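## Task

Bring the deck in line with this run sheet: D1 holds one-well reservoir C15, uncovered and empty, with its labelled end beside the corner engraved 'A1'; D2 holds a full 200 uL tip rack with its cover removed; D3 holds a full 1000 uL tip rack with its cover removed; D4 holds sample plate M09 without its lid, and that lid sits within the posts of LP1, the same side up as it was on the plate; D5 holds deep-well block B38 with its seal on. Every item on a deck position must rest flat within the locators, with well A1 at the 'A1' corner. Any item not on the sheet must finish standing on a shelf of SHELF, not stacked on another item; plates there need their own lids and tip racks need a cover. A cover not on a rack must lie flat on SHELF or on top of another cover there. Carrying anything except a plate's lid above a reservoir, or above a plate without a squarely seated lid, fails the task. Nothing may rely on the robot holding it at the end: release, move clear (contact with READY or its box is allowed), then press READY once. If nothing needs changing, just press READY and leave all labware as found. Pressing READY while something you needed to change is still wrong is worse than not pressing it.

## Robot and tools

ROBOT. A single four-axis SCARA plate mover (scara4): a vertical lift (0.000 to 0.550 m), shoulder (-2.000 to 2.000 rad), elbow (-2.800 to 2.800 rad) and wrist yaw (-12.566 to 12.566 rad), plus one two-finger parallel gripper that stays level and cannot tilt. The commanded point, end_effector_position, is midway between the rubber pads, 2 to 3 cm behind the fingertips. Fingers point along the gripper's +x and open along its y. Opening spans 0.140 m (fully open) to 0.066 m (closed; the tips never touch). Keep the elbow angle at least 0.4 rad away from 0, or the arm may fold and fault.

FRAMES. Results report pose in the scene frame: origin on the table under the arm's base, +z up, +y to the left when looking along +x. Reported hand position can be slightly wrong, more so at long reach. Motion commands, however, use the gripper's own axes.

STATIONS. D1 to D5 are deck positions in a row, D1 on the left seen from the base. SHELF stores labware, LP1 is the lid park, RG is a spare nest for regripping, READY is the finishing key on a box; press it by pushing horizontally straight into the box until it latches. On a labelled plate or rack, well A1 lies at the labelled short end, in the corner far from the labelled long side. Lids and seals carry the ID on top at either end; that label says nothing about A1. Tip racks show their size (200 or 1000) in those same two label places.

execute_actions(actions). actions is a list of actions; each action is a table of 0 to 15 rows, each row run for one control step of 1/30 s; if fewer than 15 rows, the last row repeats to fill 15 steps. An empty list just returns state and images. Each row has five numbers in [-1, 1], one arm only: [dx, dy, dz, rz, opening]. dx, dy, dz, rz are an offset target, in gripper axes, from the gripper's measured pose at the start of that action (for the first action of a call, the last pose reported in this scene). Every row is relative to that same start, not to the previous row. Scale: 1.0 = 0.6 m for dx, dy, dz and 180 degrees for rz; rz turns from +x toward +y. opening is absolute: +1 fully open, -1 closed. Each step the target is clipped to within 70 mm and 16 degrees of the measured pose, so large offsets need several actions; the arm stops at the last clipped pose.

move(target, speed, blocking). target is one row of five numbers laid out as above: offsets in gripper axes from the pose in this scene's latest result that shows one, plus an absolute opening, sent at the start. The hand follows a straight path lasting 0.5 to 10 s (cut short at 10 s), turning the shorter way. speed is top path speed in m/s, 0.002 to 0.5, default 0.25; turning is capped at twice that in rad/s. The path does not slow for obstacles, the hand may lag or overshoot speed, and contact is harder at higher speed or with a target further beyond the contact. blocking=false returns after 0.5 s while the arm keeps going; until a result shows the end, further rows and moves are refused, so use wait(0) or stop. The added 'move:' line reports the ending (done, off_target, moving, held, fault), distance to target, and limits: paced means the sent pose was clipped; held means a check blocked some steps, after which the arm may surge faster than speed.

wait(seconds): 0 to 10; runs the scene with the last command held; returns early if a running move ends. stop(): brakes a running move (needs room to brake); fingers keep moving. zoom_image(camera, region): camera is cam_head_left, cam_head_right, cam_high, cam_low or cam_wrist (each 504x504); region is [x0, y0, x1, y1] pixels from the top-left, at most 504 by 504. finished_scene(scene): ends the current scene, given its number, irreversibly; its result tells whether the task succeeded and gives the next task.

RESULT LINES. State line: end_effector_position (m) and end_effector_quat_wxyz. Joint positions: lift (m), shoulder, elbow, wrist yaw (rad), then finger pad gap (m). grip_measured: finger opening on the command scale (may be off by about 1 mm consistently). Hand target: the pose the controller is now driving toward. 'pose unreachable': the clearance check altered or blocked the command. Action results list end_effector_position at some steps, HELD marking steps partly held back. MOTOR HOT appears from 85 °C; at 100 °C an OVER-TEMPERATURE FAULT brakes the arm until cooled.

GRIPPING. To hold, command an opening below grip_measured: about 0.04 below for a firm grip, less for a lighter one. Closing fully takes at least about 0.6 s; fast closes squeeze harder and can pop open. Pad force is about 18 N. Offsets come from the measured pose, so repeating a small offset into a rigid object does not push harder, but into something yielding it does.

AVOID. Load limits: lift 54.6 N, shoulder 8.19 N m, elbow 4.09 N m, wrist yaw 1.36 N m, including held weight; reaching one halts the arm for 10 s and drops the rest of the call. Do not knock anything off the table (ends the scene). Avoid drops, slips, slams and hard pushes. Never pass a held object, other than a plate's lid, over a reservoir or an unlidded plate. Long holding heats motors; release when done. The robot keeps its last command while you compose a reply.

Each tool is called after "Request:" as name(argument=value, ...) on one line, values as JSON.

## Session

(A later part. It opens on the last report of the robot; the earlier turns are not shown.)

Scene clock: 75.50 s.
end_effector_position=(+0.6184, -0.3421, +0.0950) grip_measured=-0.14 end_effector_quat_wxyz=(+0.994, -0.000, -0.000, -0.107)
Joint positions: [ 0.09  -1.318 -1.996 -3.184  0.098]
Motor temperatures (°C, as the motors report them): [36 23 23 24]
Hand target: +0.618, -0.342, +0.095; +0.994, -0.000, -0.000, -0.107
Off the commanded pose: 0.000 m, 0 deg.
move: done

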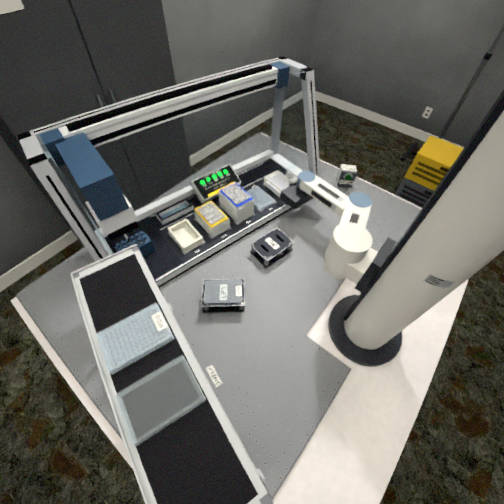

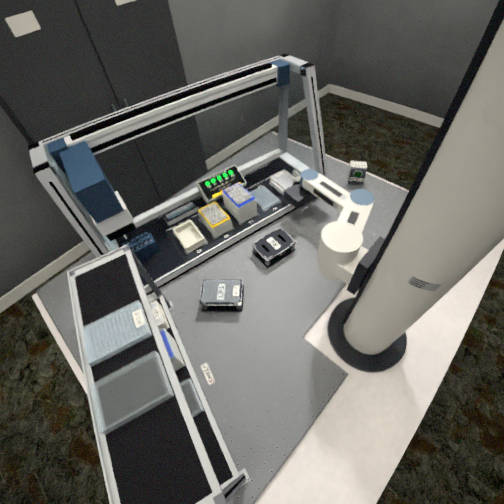

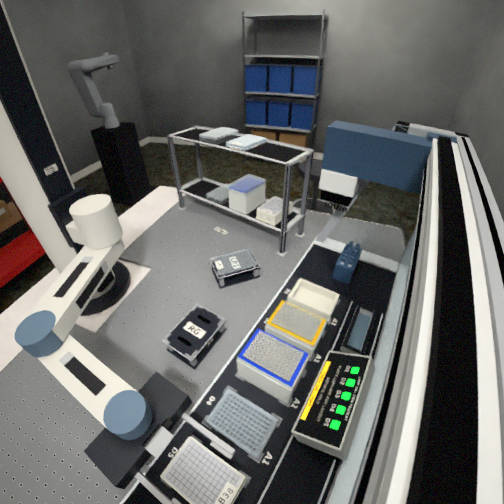

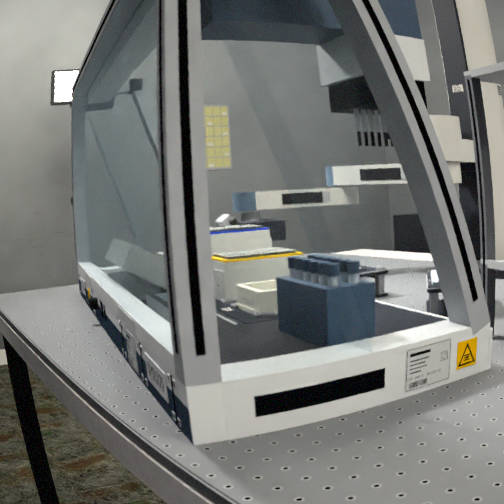

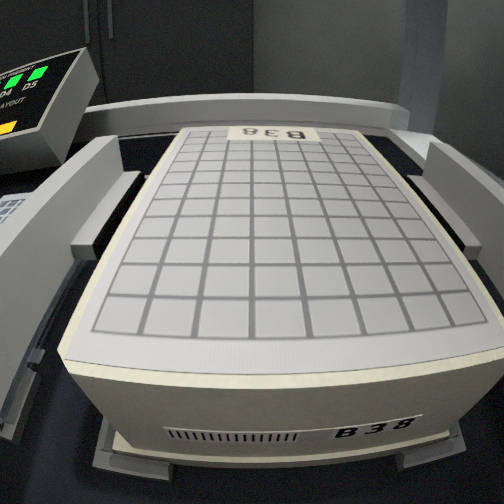

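Request:
execute_actions(actions=[[[-0.0002,0.0002,-0.003,0,-0.19],[-0.0004,0.0004,-0.008,0,-0.24],[-0.0005,0.0006,-0.013,0,-0.29],[-0.0005,0.0006,-0.018,0,-0.34],[-0.0005,0.0006,-0.022,0,-0.38],[-0.0005,0.0006,-0.025,0,-0.41],[-0.0005,0.0006,-0.025,0,-0.44],[-0.0005,0.0006,-0.025,0,-0.47],[-0.0005,0.0006,-0.025,0,-0.495],[-0.0005,0.0006,-0.025,0,-0.515],[-0.0005,0.0006,-0.025,0,-0.53],[-0.0005,0.0006,-0.025,0,-0.545],[-0.0005,0.0006,-0.025,0,-0.557],[-0.0005,0.0006,-0.025,0,-0.569],[-0.0005,0.0006,-0.025,0,-0.58]]])

Scene clock: 76.40 s.
end_effector_position=(+0.6182, -0.3416, +0.0800) grip_measured=-0.53 end_effector_quat_wxyz=(+0.994, -0.000, -0.000, -0.107)
Joint positions: [ 0.075 -1.319 -1.993 -3.186  0.083]
Motor temperatures (°C, as the motors report them): [36 23 23 24]
Hand target: +0.618, -0.342, +0.080; +0.994, -0.000, -0.000, -0.107
Off the commanded pose: 0.000 m, 0 deg.
Step readings (end_effector_position):
0: (+0.6183, -0.3421, +0.0950)
1: (+0.6183, -0.3421, +0.0949)
2: (+0.6183, -0.3419, +0.0936)
4: (+0.6183, -0.3416, +0.0884)
8: (+0.6182, -0.3416, +0.0797)
15: end_effector_position above

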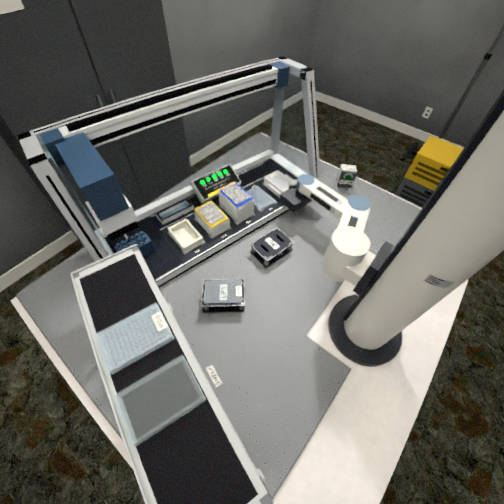

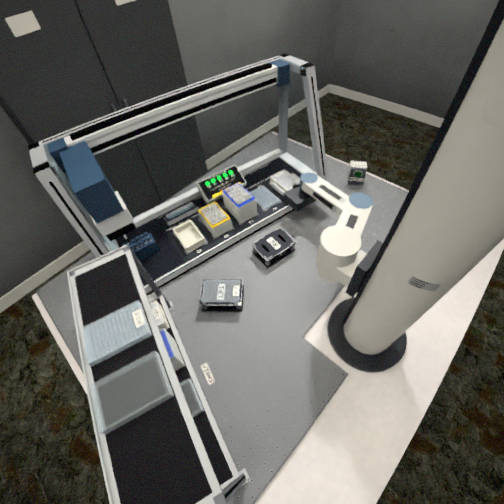

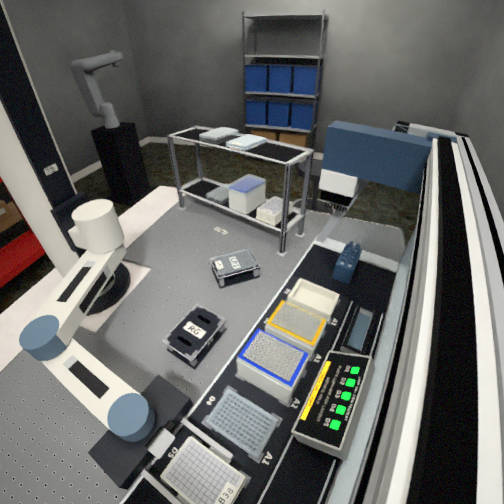

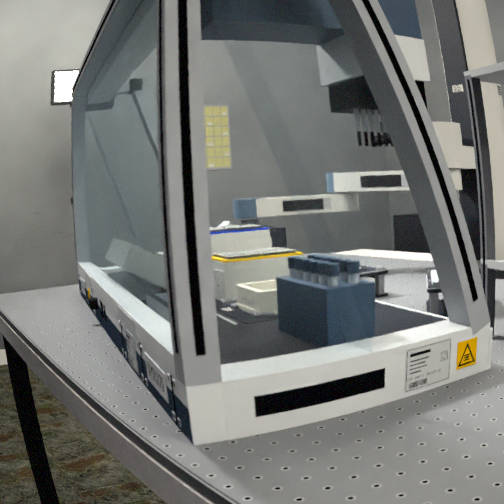

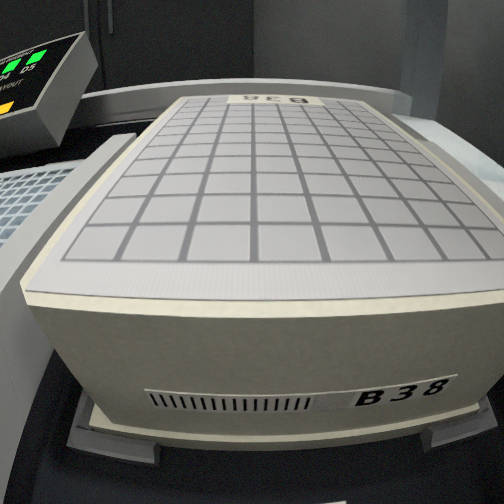

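Request:
execute_actions(actions=[[[0,0,0.002,0,-0.58],[0,0,0.006,0,-0.58],[0,0,0.011,0,-0.58],[0,0,0.016,0,-0.58],[0,0,0.021,0,-0.58],[0,0,0.025,0,-0.58],[-0.002,0,0.0283,0,-0.58],[-0.008,0,0.0283,0,-0.58],[-0.018,0,0.0283,0,-0.58],[-0.032,0,0.0283,0,-0.58],[-0.049,0,0.0283,0,-0.58],[-0.068,0,0.0283,0,-0.58],[-0.088,0,0.0283,0,-0.58],[-0.108,0,0.0283,0,-0.58],[-0.128,0,0.0283,0,-0.58]],[[-0.05,0,0,0,-0.58],[-0.07,0,0,0,-0.58],[-0.089,0,0,0,-0.58],[-0.106,0,0,0,-0.58],[-0.121,0,0,0,-0.58],[-0.133,0,0,0,-0.58],[-0.142,0,0,0,-0.58],[-0.148,0,0,0,-0.58],[-0.151,0,0,0,-0.58],[-0.152,0,0,0,-0.58]]])

Scene clock: 77.97 s.
end_effector_position=(+0.4891, -0.3147, +0.0969) grip_measured=-0.53 end_effector_quat_wxyz=(+0.994, -0.000, -0.000, -0.105)
Joint positions: [ 0.092 -1.796 -1.398 -3.3    0.083]
Motor temperatures (°C, as the motors report them): [36 23 23 24]
Hand target: +0.489, -0.314, +0.097; +0.994, -0.000, -0.000, -0.105
Off the commanded pose: 0.000 m, 0 deg.
Step readings (end_effector_position; steps 1 to 15: 1st action; 16 to 30: 2nd action):
0: (+0.6182, -0.3416, +0.0800)
1: (+0.6182, -0.3416, +0.0801)
2: (+0.6182, -0.3416, +0.0811)
4: (+0.6182, -0.3416, +0.0855)
8: (+0.6177, -0.3413, +0.0962)
15: (+0.5786, -0.3333, +0.0969)
16: (+0.5700, -0.3317, +0.0969)
17: (+0.5625, -0.3305, +0.0969)
19: (+0.5473, -0.3270, +0.0969)
23: (+0.5144, -0.3202, +0.0969)
30: end_effector_position above

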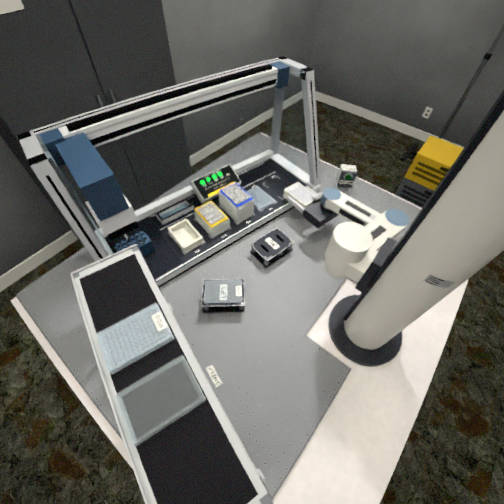

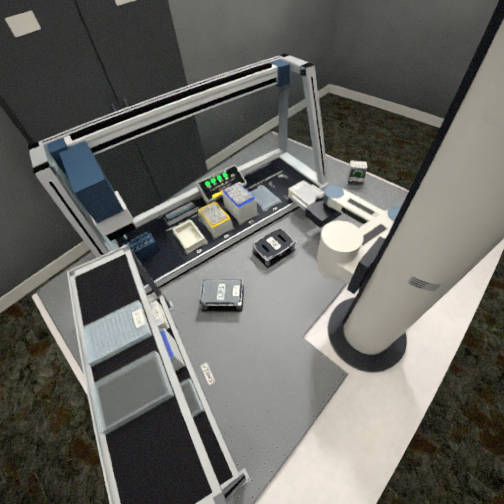

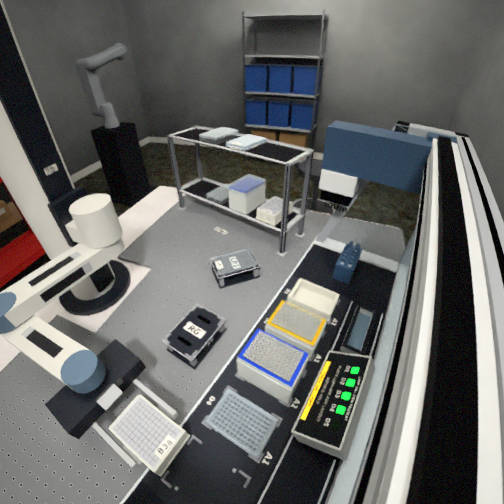

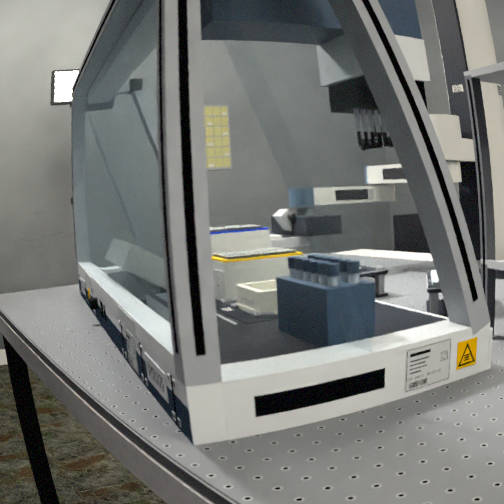

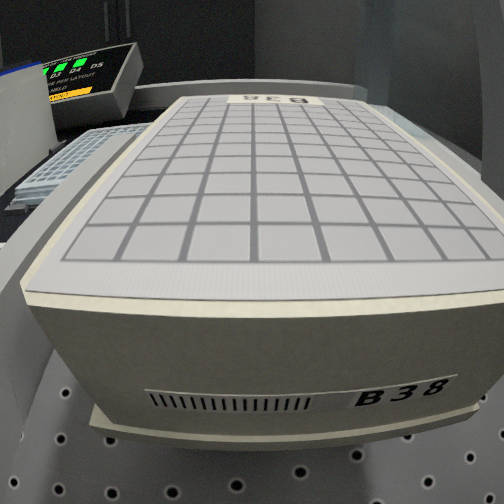

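Request:
zoom_image(camera="cam_head_right", region=[245, 145, 335, 225])

Region (245, 145, 335, 225) of cam_head_right's 504x504 image, scaled by 5.600, with more detail than that image has.

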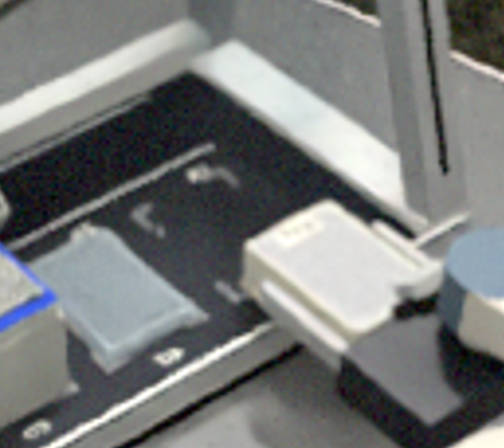

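Request:
move(target=[-0.162, 0.4075, 0.0002, 0.5016, -0.58], speed=0.5)

Request:
zoom_image(camera="cam_wrist", region=[70, 410, 210, 490])

Request:
zoom_image(camera="cam_wrist", region=[364, 400, 504, 480])

Scene clock: 80.67 s.
end_effector_position=(+0.4451, -0.0550, +0.0969) grip_measured=-0.53 end_effector_quat_wxyz=(+0.776, -0.000, -0.000, +0.631)
Joint positions: [ 0.092 -1.506 -1.263 -2.148  0.083]
Motor temperatures (°C, as the motors report them): [36 23 23 24]
Hand target: +0.445, -0.055, +0.097; +0.776, -0.000, -0.000, +0.631
Off the commanded pose: 0.000 m, 0 deg.
move: done

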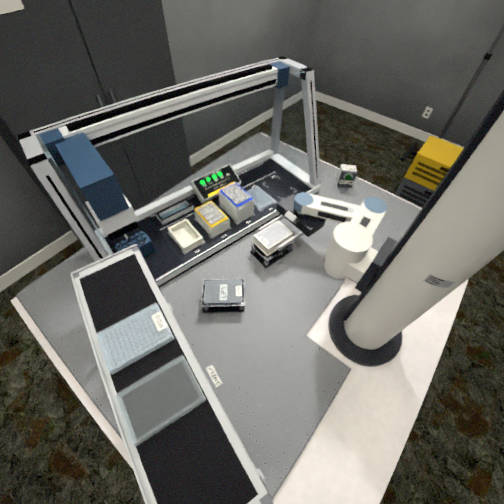

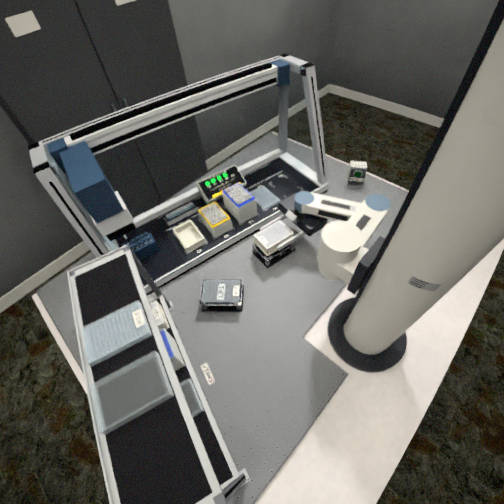

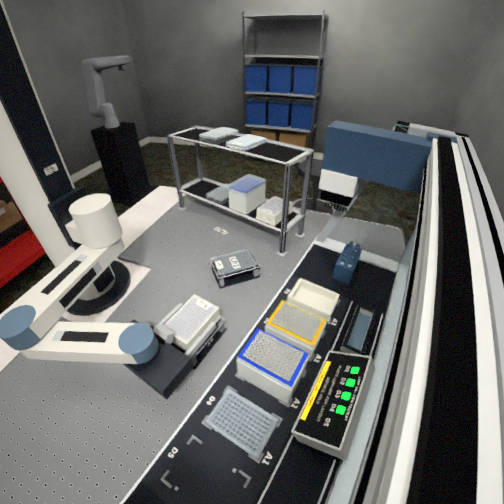

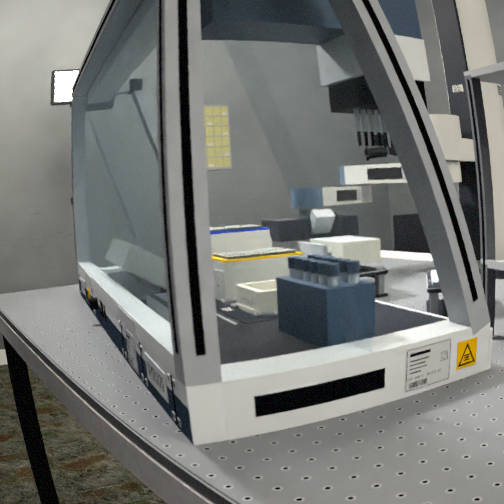

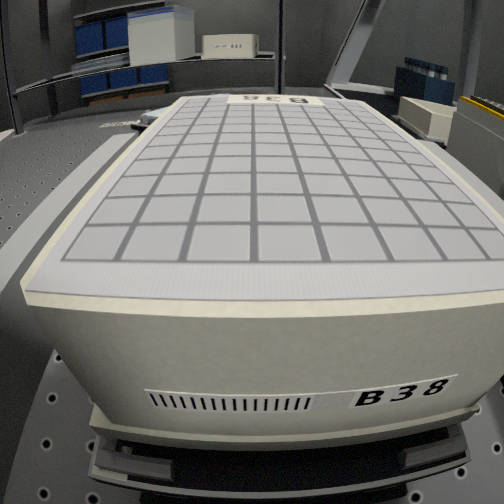

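Region (70, 410, 210, 490) of cam_wrist's 504x504 image, scaled by 3.600, with more detail than that image has; it fills the top 288 rows of this view, and the rest is white.

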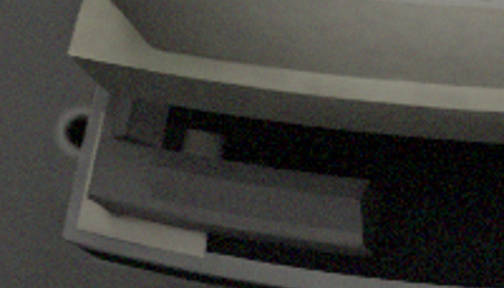

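Region (364, 400, 504, 480) of cam_wrist's 504x504 image, scaled by 3.600, with more detail than that image has; it fills the top 288 rows of this view, and the rest is white.

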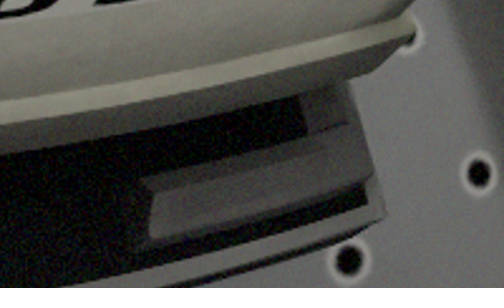

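Request:
execute_actions(actions=[[[0,0,-0.002,0,-0.58],[0,0,-0.005,0,-0.58],[0,0,-0.008,0,-0.58],[0,0,-0.011,0,-0.58],[0,0,-0.0135,0,-0.58],[0,0,-0.0155,0,-0.58],[0,0,-0.0172,0,-0.58],[0,0,-0.0187,0,-0.58],[0,0,-0.02,0,-0.58],[0,0,-0.0212,0,-0.58],[0,0,-0.0222,0,-0.58],[0,0,-0.0231,0,-0.58],[0,0,-0.0239,0,-0.58],[0,0,-0.0245,0,-0.58],[0,0,-0.025,0,-0.58]],[[0,0,-0.0004,0,-0.565],[0,0,-0.0004,0,-0.55],[0,0,-0.0004,0,-0.535],[0,0,-0.0004,0,-0.51],[0,0,-0.0004,0,-0.45],[0,0,-0.0004,0,-0.35],[0,0,-0.0004,0,-0.25],[0,0,0.003,0,-0.135],[0,0,0.01,0,-0.135],[0,0,0.02,0,-0.135],[0,0,0.032,0,-0.135],[0,0,0.044,0,-0.135],[0,0,0.055,0,-0.135],[0,0,0.063,0,-0.135],[0,0,0.066,0,-0.135]]])

Scene clock: 82.17 s.
end_effector_position=(+0.4451, -0.0551, +0.1128) grip_measured=-0.13 end_effector_quat_wxyz=(+0.776, -0.000, -0.000, +0.631)
Joint positions: [ 0.108 -1.506 -1.263 -2.148  0.098]
Motor temperatures (°C, as the motors report them): [36 23 23 24]
Hand target: +0.445, -0.055, +0.122; +0.776, -0.000, -0.000, +0.631
Off the commanded pose: 0.009 m, 0 deg.
Step readings (end_effector_position; steps 1 to 15: 1st action; 16 to 30: 2nd action):
0: (+0.4451, -0.0551, +0.0969)
1: (+0.4451, -0.0551, +0.0968)
2: (+0.4451, -0.0550, +0.0958)
4: (+0.4451, -0.0550, +0.0924)
8: (+0.4451, -0.0550, +0.0865)
15: (+0.4451, -0.0551, +0.0822)
16: (+0.4451, -0.0551, +0.0822)
17: (+0.4451, -0.0551, +0.0823)
19: (+0.4451, -0.0551, +0.0822)
23: (+0.4451, -0.0551, +0.0821)
30: end_effector_position above

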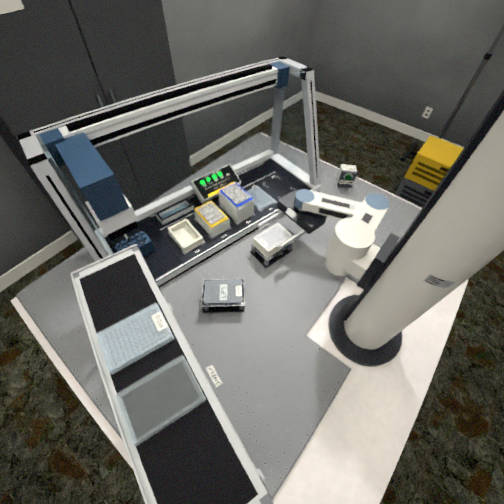

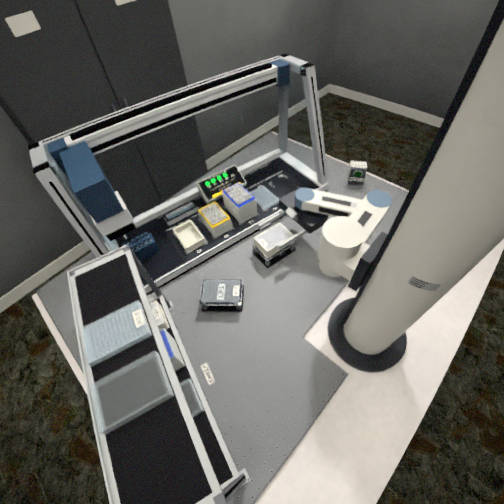

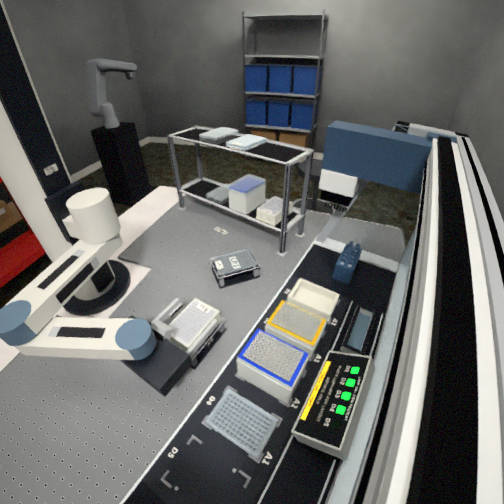

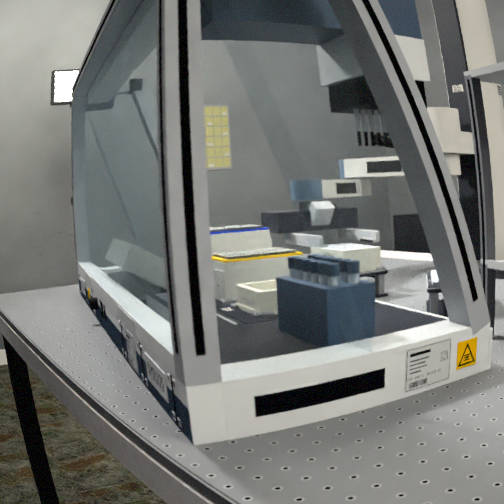

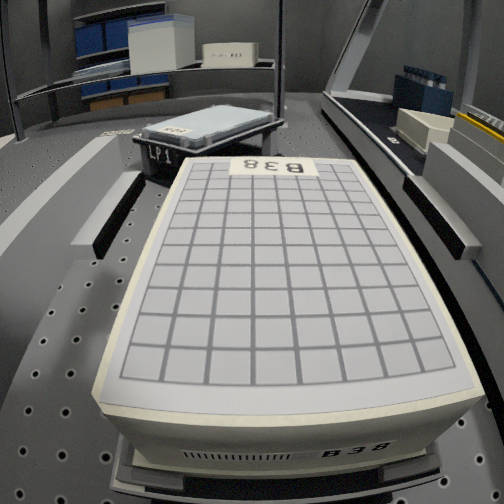

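Request:
zoom_image(camera="cam_wrist", region=[120, 90, 300, 200])

Request:
zoom_image(camera="cam_low", region=[300, 200, 480, 330])

Region (120, 90, 300, 200) of cam_wrist's 504x504 image, scaled by 2.800, with more detail than that image has.

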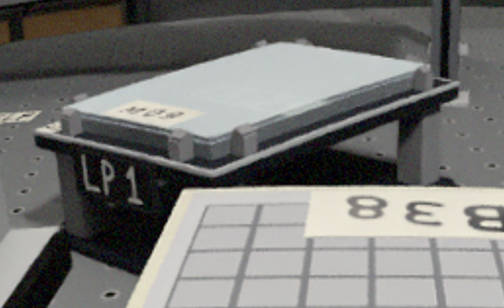

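Region (300, 200, 480, 330) of cam_low's 504x504 image, scaled by 2.800, with more detail than that image has.

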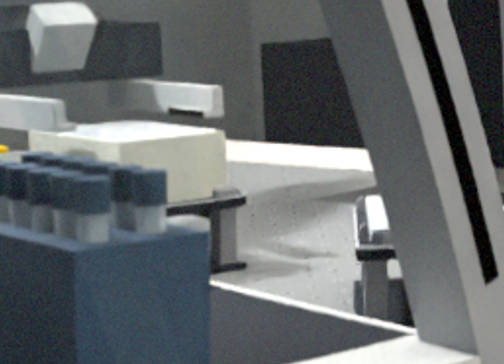

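Request:
execute_actions(actions=[[[0,-0.0012,0.0153,-0.0048,-0.135],[0,-0.0037,0.0153,-0.0143,-0.135],[0,-0.0075,0.0153,-0.0286,-0.135],[0,-0.0125,0.0153,-0.0477,-0.135],[0,-0.0182,0.0153,-0.07,-0.135],[0,-0.0242,0.0153,-0.0939,-0.135],[0,-0.0301,0.0153,-0.1178,-0.135],[0,-0.0359,0.0153,-0.1416,-0.135],[0,-0.0414,0.0153,-0.1655,-0.135],[0,-0.0467,0.0153,-0.1894,-0.135],[0,-0.0517,0.0153,-0.2133,-0.135],[0,-0.0565,0.0153,-0.2371,-0.135],[0,-0.0609,0.0153,-0.261,-0.135],[0,-0.065,0.0153,-0.2849,-0.135],[0,-0.0687,0.0153,-0.3088,-0.135]],[[0.0088,-0.0086,0,-0.078,-0.135],[0.0109,-0.0106,0,-0.1019,-0.135],[0.0127,-0.0123,0,-0.1257,-0.135],[0.0142,-0.0138,0,-0.1496,-0.135],[0.0154,-0.0149,0,-0.1735,-0.135],[0.0162,-0.0157,0,-0.1974,-0.135],[0.0167,-0.0162,0,-0.2212,-0.135],[0.0169,-0.0164,0,-0.2451,-0.135],[0.0167,-0.0162,0,-0.269,-0.135],[0.0162,-0.0157,0,-0.2928,-0.135],[0.0154,-0.015,0,-0.3167,-0.135],[0.0142,-0.0138,0,-0.3406,-0.135],[0.0128,-0.0124,0,-0.3645,-0.135],[0.011,-0.0107,0,-0.3883,-0.135],[0.0088,-0.0086,0,-0.4122,-0.135]],[[-0.0089,-0.0033,0,-0.0796,-0.135],[-0.0124,-0.0045,0,-0.1035,-0.135],[-0.0163,-0.0059,0,-0.1273,-0.135],[-0.0204,-0.0074,0,-0.1512,-0.135],[-0.0248,-0.009,0,-0.1751,-0.135],[-0.0296,-0.0108,0,-0.1989,-0.135],[-0.0346,-0.0126,0,-0.2228,-0.135],[-0.0397,-0.0145,0,-0.2467,-0.135],[-0.0451,-0.0164,0,-0.2706,-0.135],[-0.0503,-0.0183,0,-0.2928,-0.135],[-0.0548,-0.02,0,-0.3119,-0.135],[-0.0586,-0.0214,0,-0.3279,-0.135],[-0.0617,-0.0225,0,-0.3406,-0.135],[-0.0641,-0.0233,0,-0.3501,-0.135],[-0.0656,-0.0239,0,-0.3565,-0.135]]])

Scene clock: 86.47 s.
end_effector_position=(+0.4440, -0.0709, +0.1220) grip_measured=-0.13 end_effector_quat_wxyz=(+0.898, -0.000, -0.000, -0.440)
Joint positions: [ 0.117 -0.795 -0.722 -5.678  0.098]
Motor temperatures (°C, as the motors report them): [36 23 23 24]
Hand target: +0.440, -0.071, +0.122; +0.853, -0.000, -0.000, -0.522
Off the commanded pose: 0.005 m, 21 deg; orientation clipped at the last step of the last action.
Step readings (end_effector_position; steps 1 to 15: 1st action; 16 to 30: 2nd action; 31 to 45: 3rd action):
0: (+0.4451, -0.0551, +0.1218)
1: (+0.4453, -0.0551, +0.1218)
2: (+0.4460, -0.0552, +0.1220)
4: (+0.4490, -0.0560, +0.1220)
8: (+0.4590, -0.0595, +0.1220)
15: (+0.4767, -0.0656, +0.1220)
16: (+0.4785, -0.0670, +0.1220)
17: (+0.4798, -0.0680, +0.1220)
19: (+0.4818, -0.0703, +0.1220)
23: (+0.4854, -0.0698, +0.1220)
30: (+0.4846, -0.0679, +0.1220)
31: (+0.4835, -0.0676, +0.1220)
32: (+0.4815, -0.0681, +0.1220)
34: (+0.4765, -0.0686, +0.1220)
38: (+0.4660, -0.0695, +0.1220)
45: end_effector_position above

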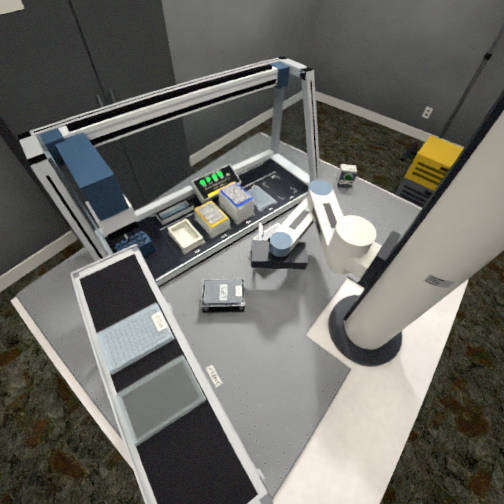

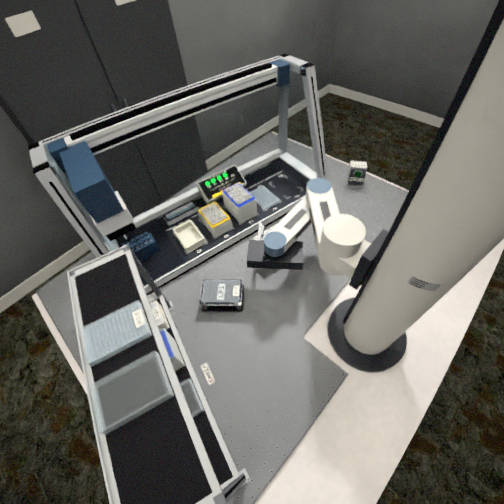

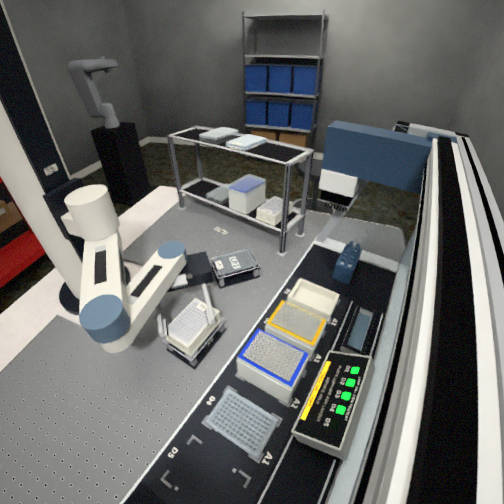

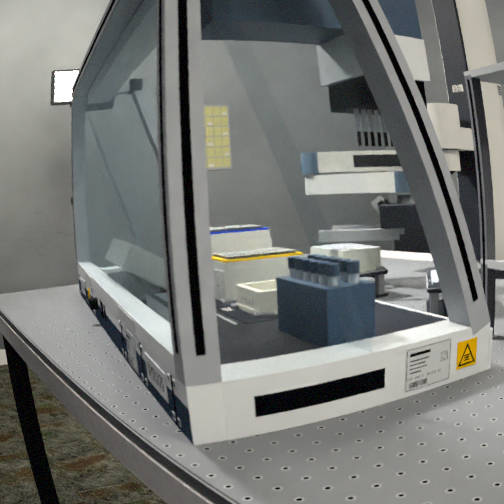

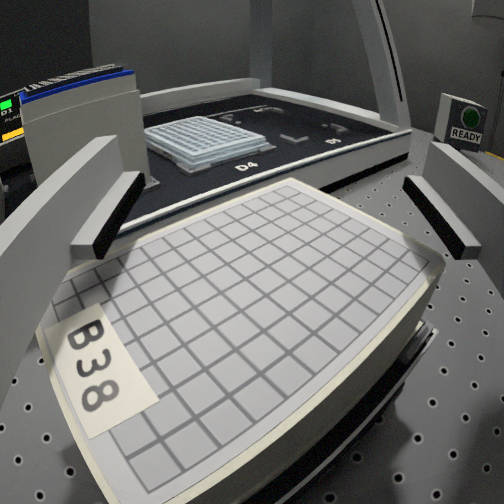

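Request:
move(target=[-0.0197, 0.0176, 0, -0.275, -0.135], speed=0.5)

Scene clock: 87.87 s.
end_effector_position=(+0.4450, -0.0550, +0.1220) grip_measured=-0.13 end_effector_quat_wxyz=(+0.631, -0.000, -0.000, -0.776)
Joint positions: [ 0.117 -0.565 -1.268 -6.227  0.098]
Motor temperatures (°C, as the motors report them): [36 23 23 24]
Hand target: +0.445, -0.055, +0.122; +0.631, -0.000, -0.000, -0.776
Off the commanded pose: 0.000 m, 0 deg.
move: done

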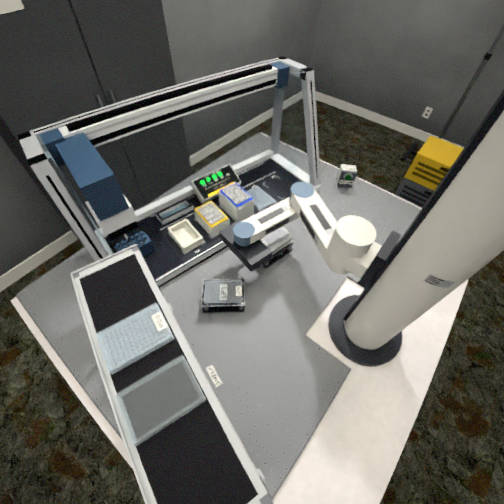

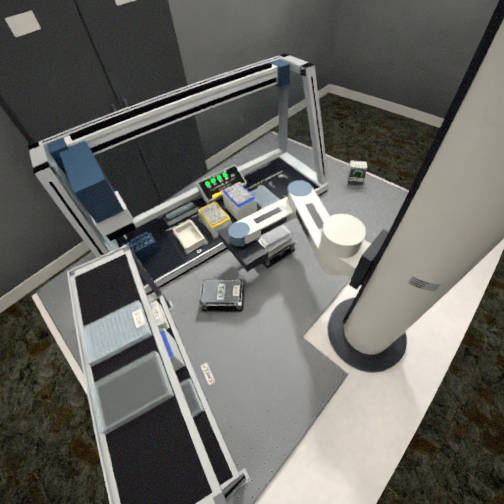

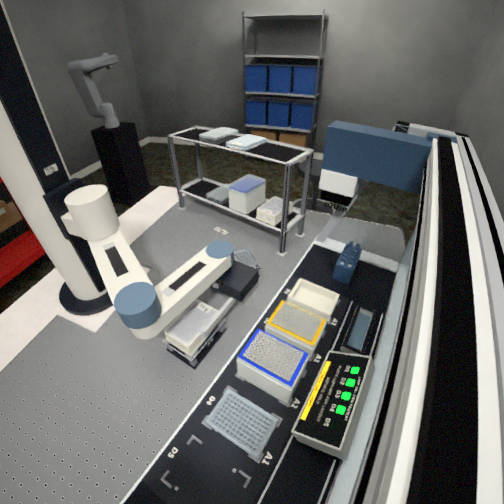

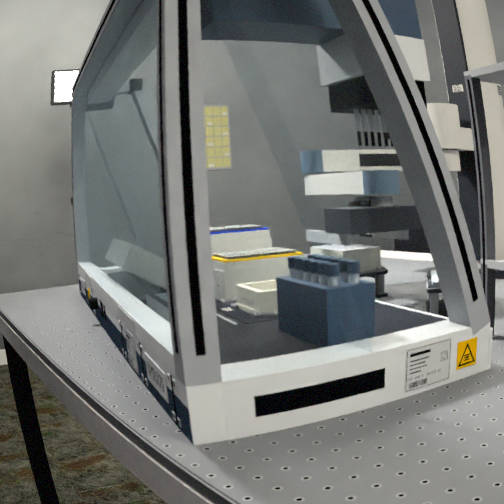

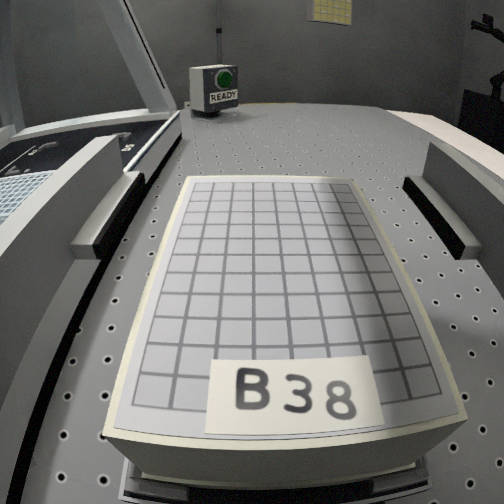

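Request:
zoom_image(camera="cam_wrist", region=[175, 50, 265, 130])

Request:
execute_actions(actions=[[[0,0,-0.003,0,-0.135],[0,0,-0.008,0,-0.135],[0,0,-0.014,0,-0.135],[0,0,-0.02,0,-0.135],[0,0,-0.026,0,-0.135],[0,0,-0.031,0,-0.135],[0,0,-0.035,0,-0.135],[0,0,-0.038,0,-0.135],[0,0,-0.04,0,-0.135],[0,0,-0.0413,0,-0.135],[0,0,-0.0418,0,-0.135]]])

Request:
zoom_image(camera="cam_wrist", region=[70, 410, 210, 490])

Request:
zoom_image(camera="cam_wrist", region=[364, 400, 504, 480])

Region (175, 50, 265, 130) of cam_wrist's 504x504 image, scaled by 5.600, with more detail than that image has.

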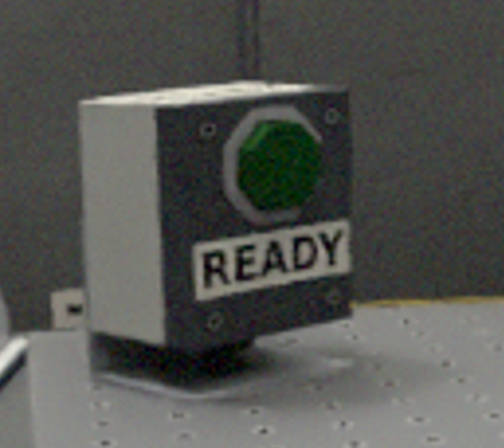

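Scene clock: 88.70 s.
end_effector_position=(+0.4450, -0.0550, +0.0969) grip_measured=-0.14 end_effector_quat_wxyz=(+0.631, -0.000, -0.000, -0.776)
Joint positions: [ 0.092 -0.565 -1.268 -6.227  0.098]
Motor temperatures (°C, as the motors report them): [36 23 23 24]
Hand target: +0.445, -0.055, +0.097; +0.631, -0.000, -0.000, -0.776
Off the commanded pose: 0.000 m, 0 deg.
Step readings (end_effector_position):
0: (+0.4450, -0.0550, +0.1220)
1: (+0.4450, -0.0550, +0.1219)
2: (+0.4450, -0.0550, +0.1205)
4: (+0.4450, -0.0550, +0.1152)
8: (+0.4450, -0.0550, +0.1023)
15: end_effector_position above

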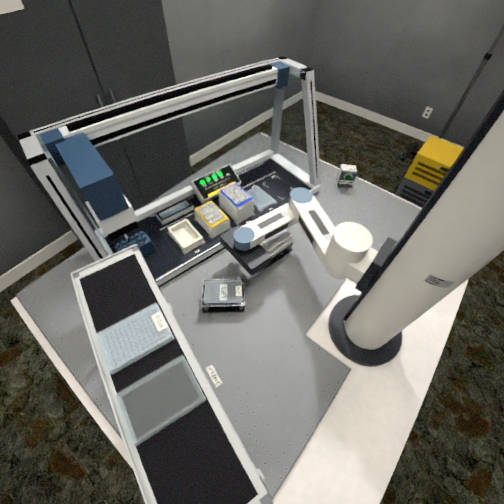

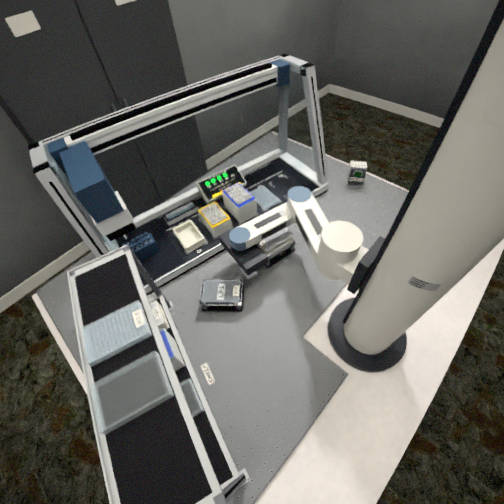

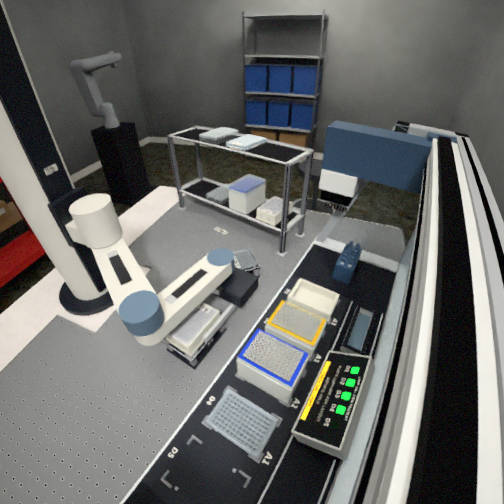

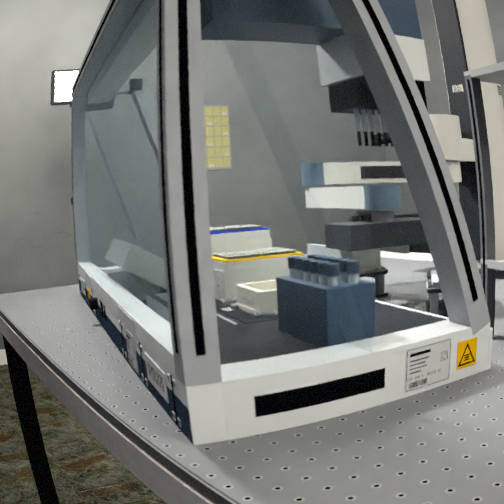

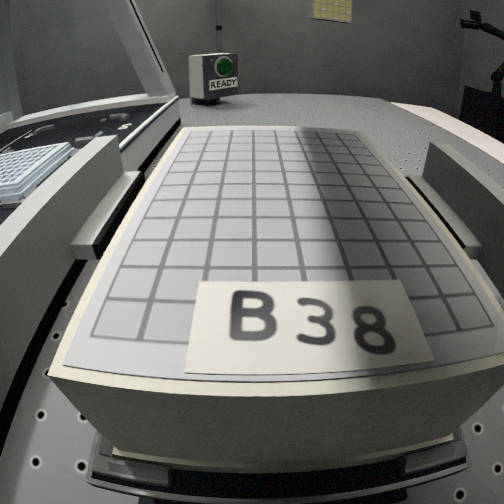

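Region (70, 410, 210, 490) of cam_wrist's 504x504 image, scaled by 3.600, with more detail than that image has; it fills the top 288 rows of this view, and the rest is white.

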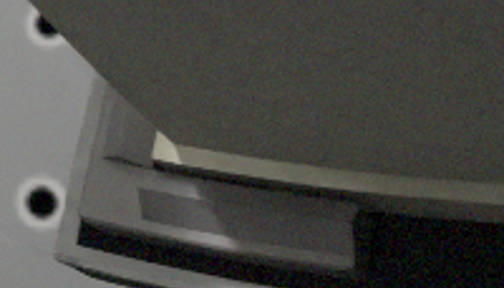

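Region (364, 400, 504, 480) of cam_wrist's 504x504 image, scaled by 3.600, with more detail than that image has; it fills the top 288 rows of this view, and the rest is white.

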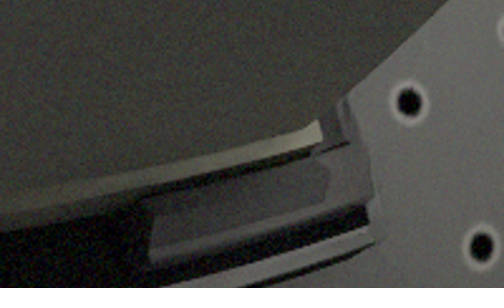

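Request:
execute_actions(actions=[[[-0.0008,0.0001,-0.003,0,-0.19],[-0.0016,0.0002,-0.008,0,-0.24],[-0.0023,0.0003,-0.013,0,-0.29],[-0.0023,0.0003,-0.018,0,-0.34],[-0.0023,0.0003,-0.022,0,-0.38],[-0.0023,0.0003,-0.0243,0,-0.41],[-0.0023,0.0003,-0.0243,0,-0.44],[-0.0023,0.0003,-0.0243,0,-0.47],[-0.0023,0.0003,-0.0243,0,-0.495],[-0.0023,0.0003,-0.0243,0,-0.515],[-0.0023,0.0003,-0.0243,0,-0.53],[-0.0023,0.0003,-0.0243,0,-0.545],[-0.0023,0.0003,-0.0243,0,-0.557],[-0.0023,0.0003,-0.0243,0,-0.569],[-0.0023,0.0003,-0.0243,0,-0.58]]])

Scene clock: 89.67 s.
end_effector_position=(+0.4454, -0.0537, +0.0823) grip_measured=-0.53 end_effector_quat_wxyz=(+0.631, -0.000, -0.000, -0.776)
Joint positions: [ 0.077 -0.56  -1.271 -6.229  0.083]
Motor temperatures (°C, as the motors report them): [36 23 23 24]
Hand target: +0.445, -0.054, +0.082; +0.631, -0.000, -0.000, -0.776
Off the commanded pose: 0.000 m, 0 deg.
Step readings (end_effector_position):
0: (+0.4450, -0.0550, +0.0969)
1: (+0.4450, -0.0550, +0.0968)
2: (+0.4452, -0.0547, +0.0954)
4: (+0.4454, -0.0540, +0.0903)
8: (+0.4455, -0.0538, +0.0820)
15: end_effector_position above

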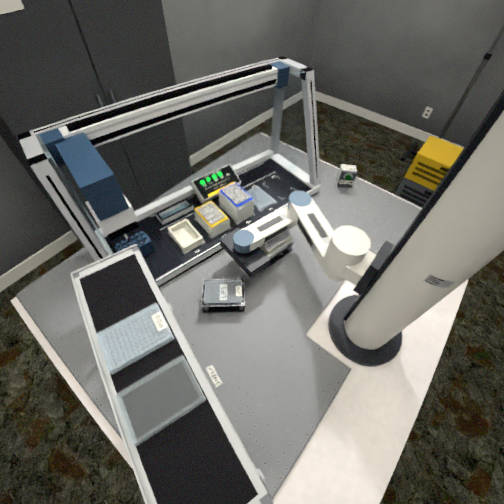

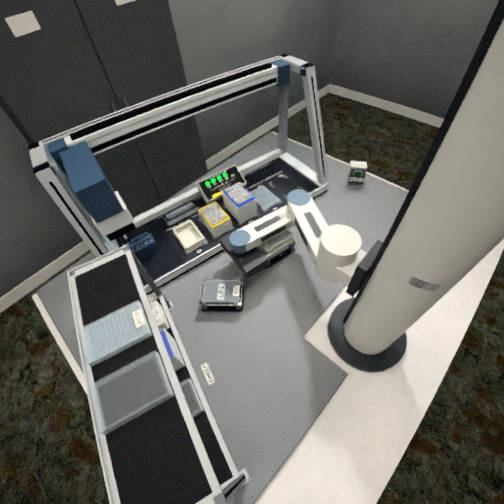

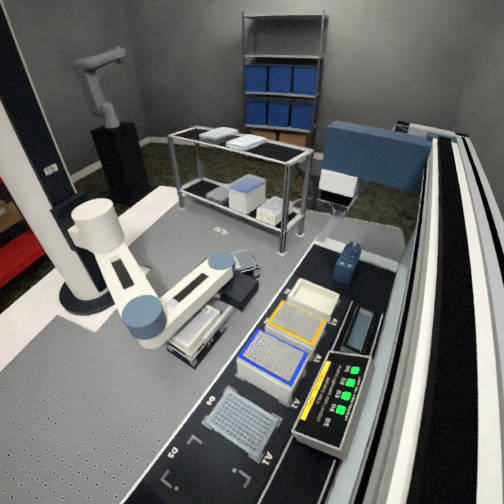

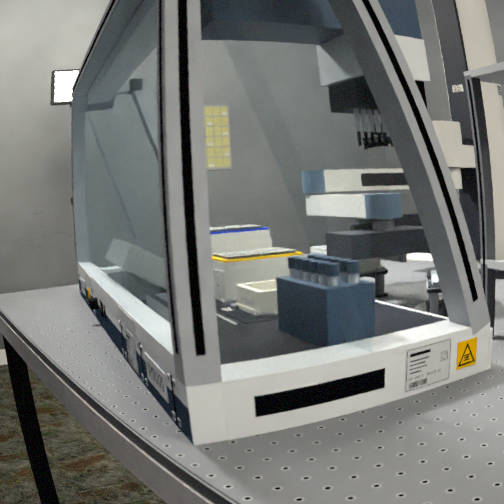

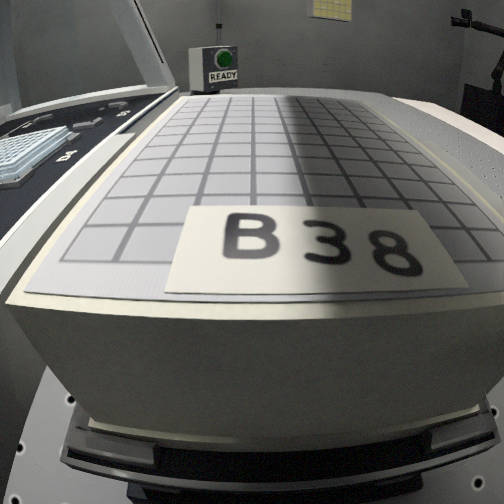

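Request:
zoom_image(camera="cam_wrist", region=[175, 30, 265, 110])

Request:
zoom_image(camera="cam_wrist", region=[70, 410, 210, 490])

Region (175, 30, 265, 110) of cam_wrist's 504x504 image, scaled by 5.600, with more detail than that image has.

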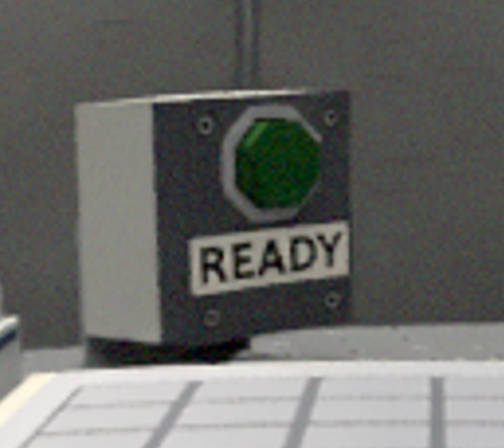

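Region (70, 410, 210, 490) of cam_wrist's 504x504 image, scaled by 3.600, with more detail than that image has; it fills the top 288 rows of this view, and the rest is white.

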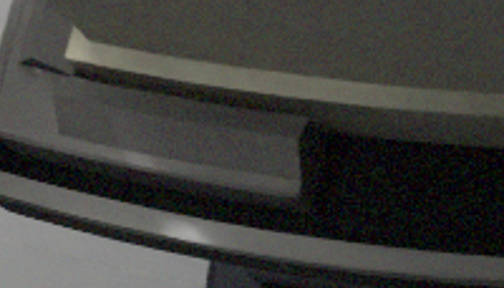

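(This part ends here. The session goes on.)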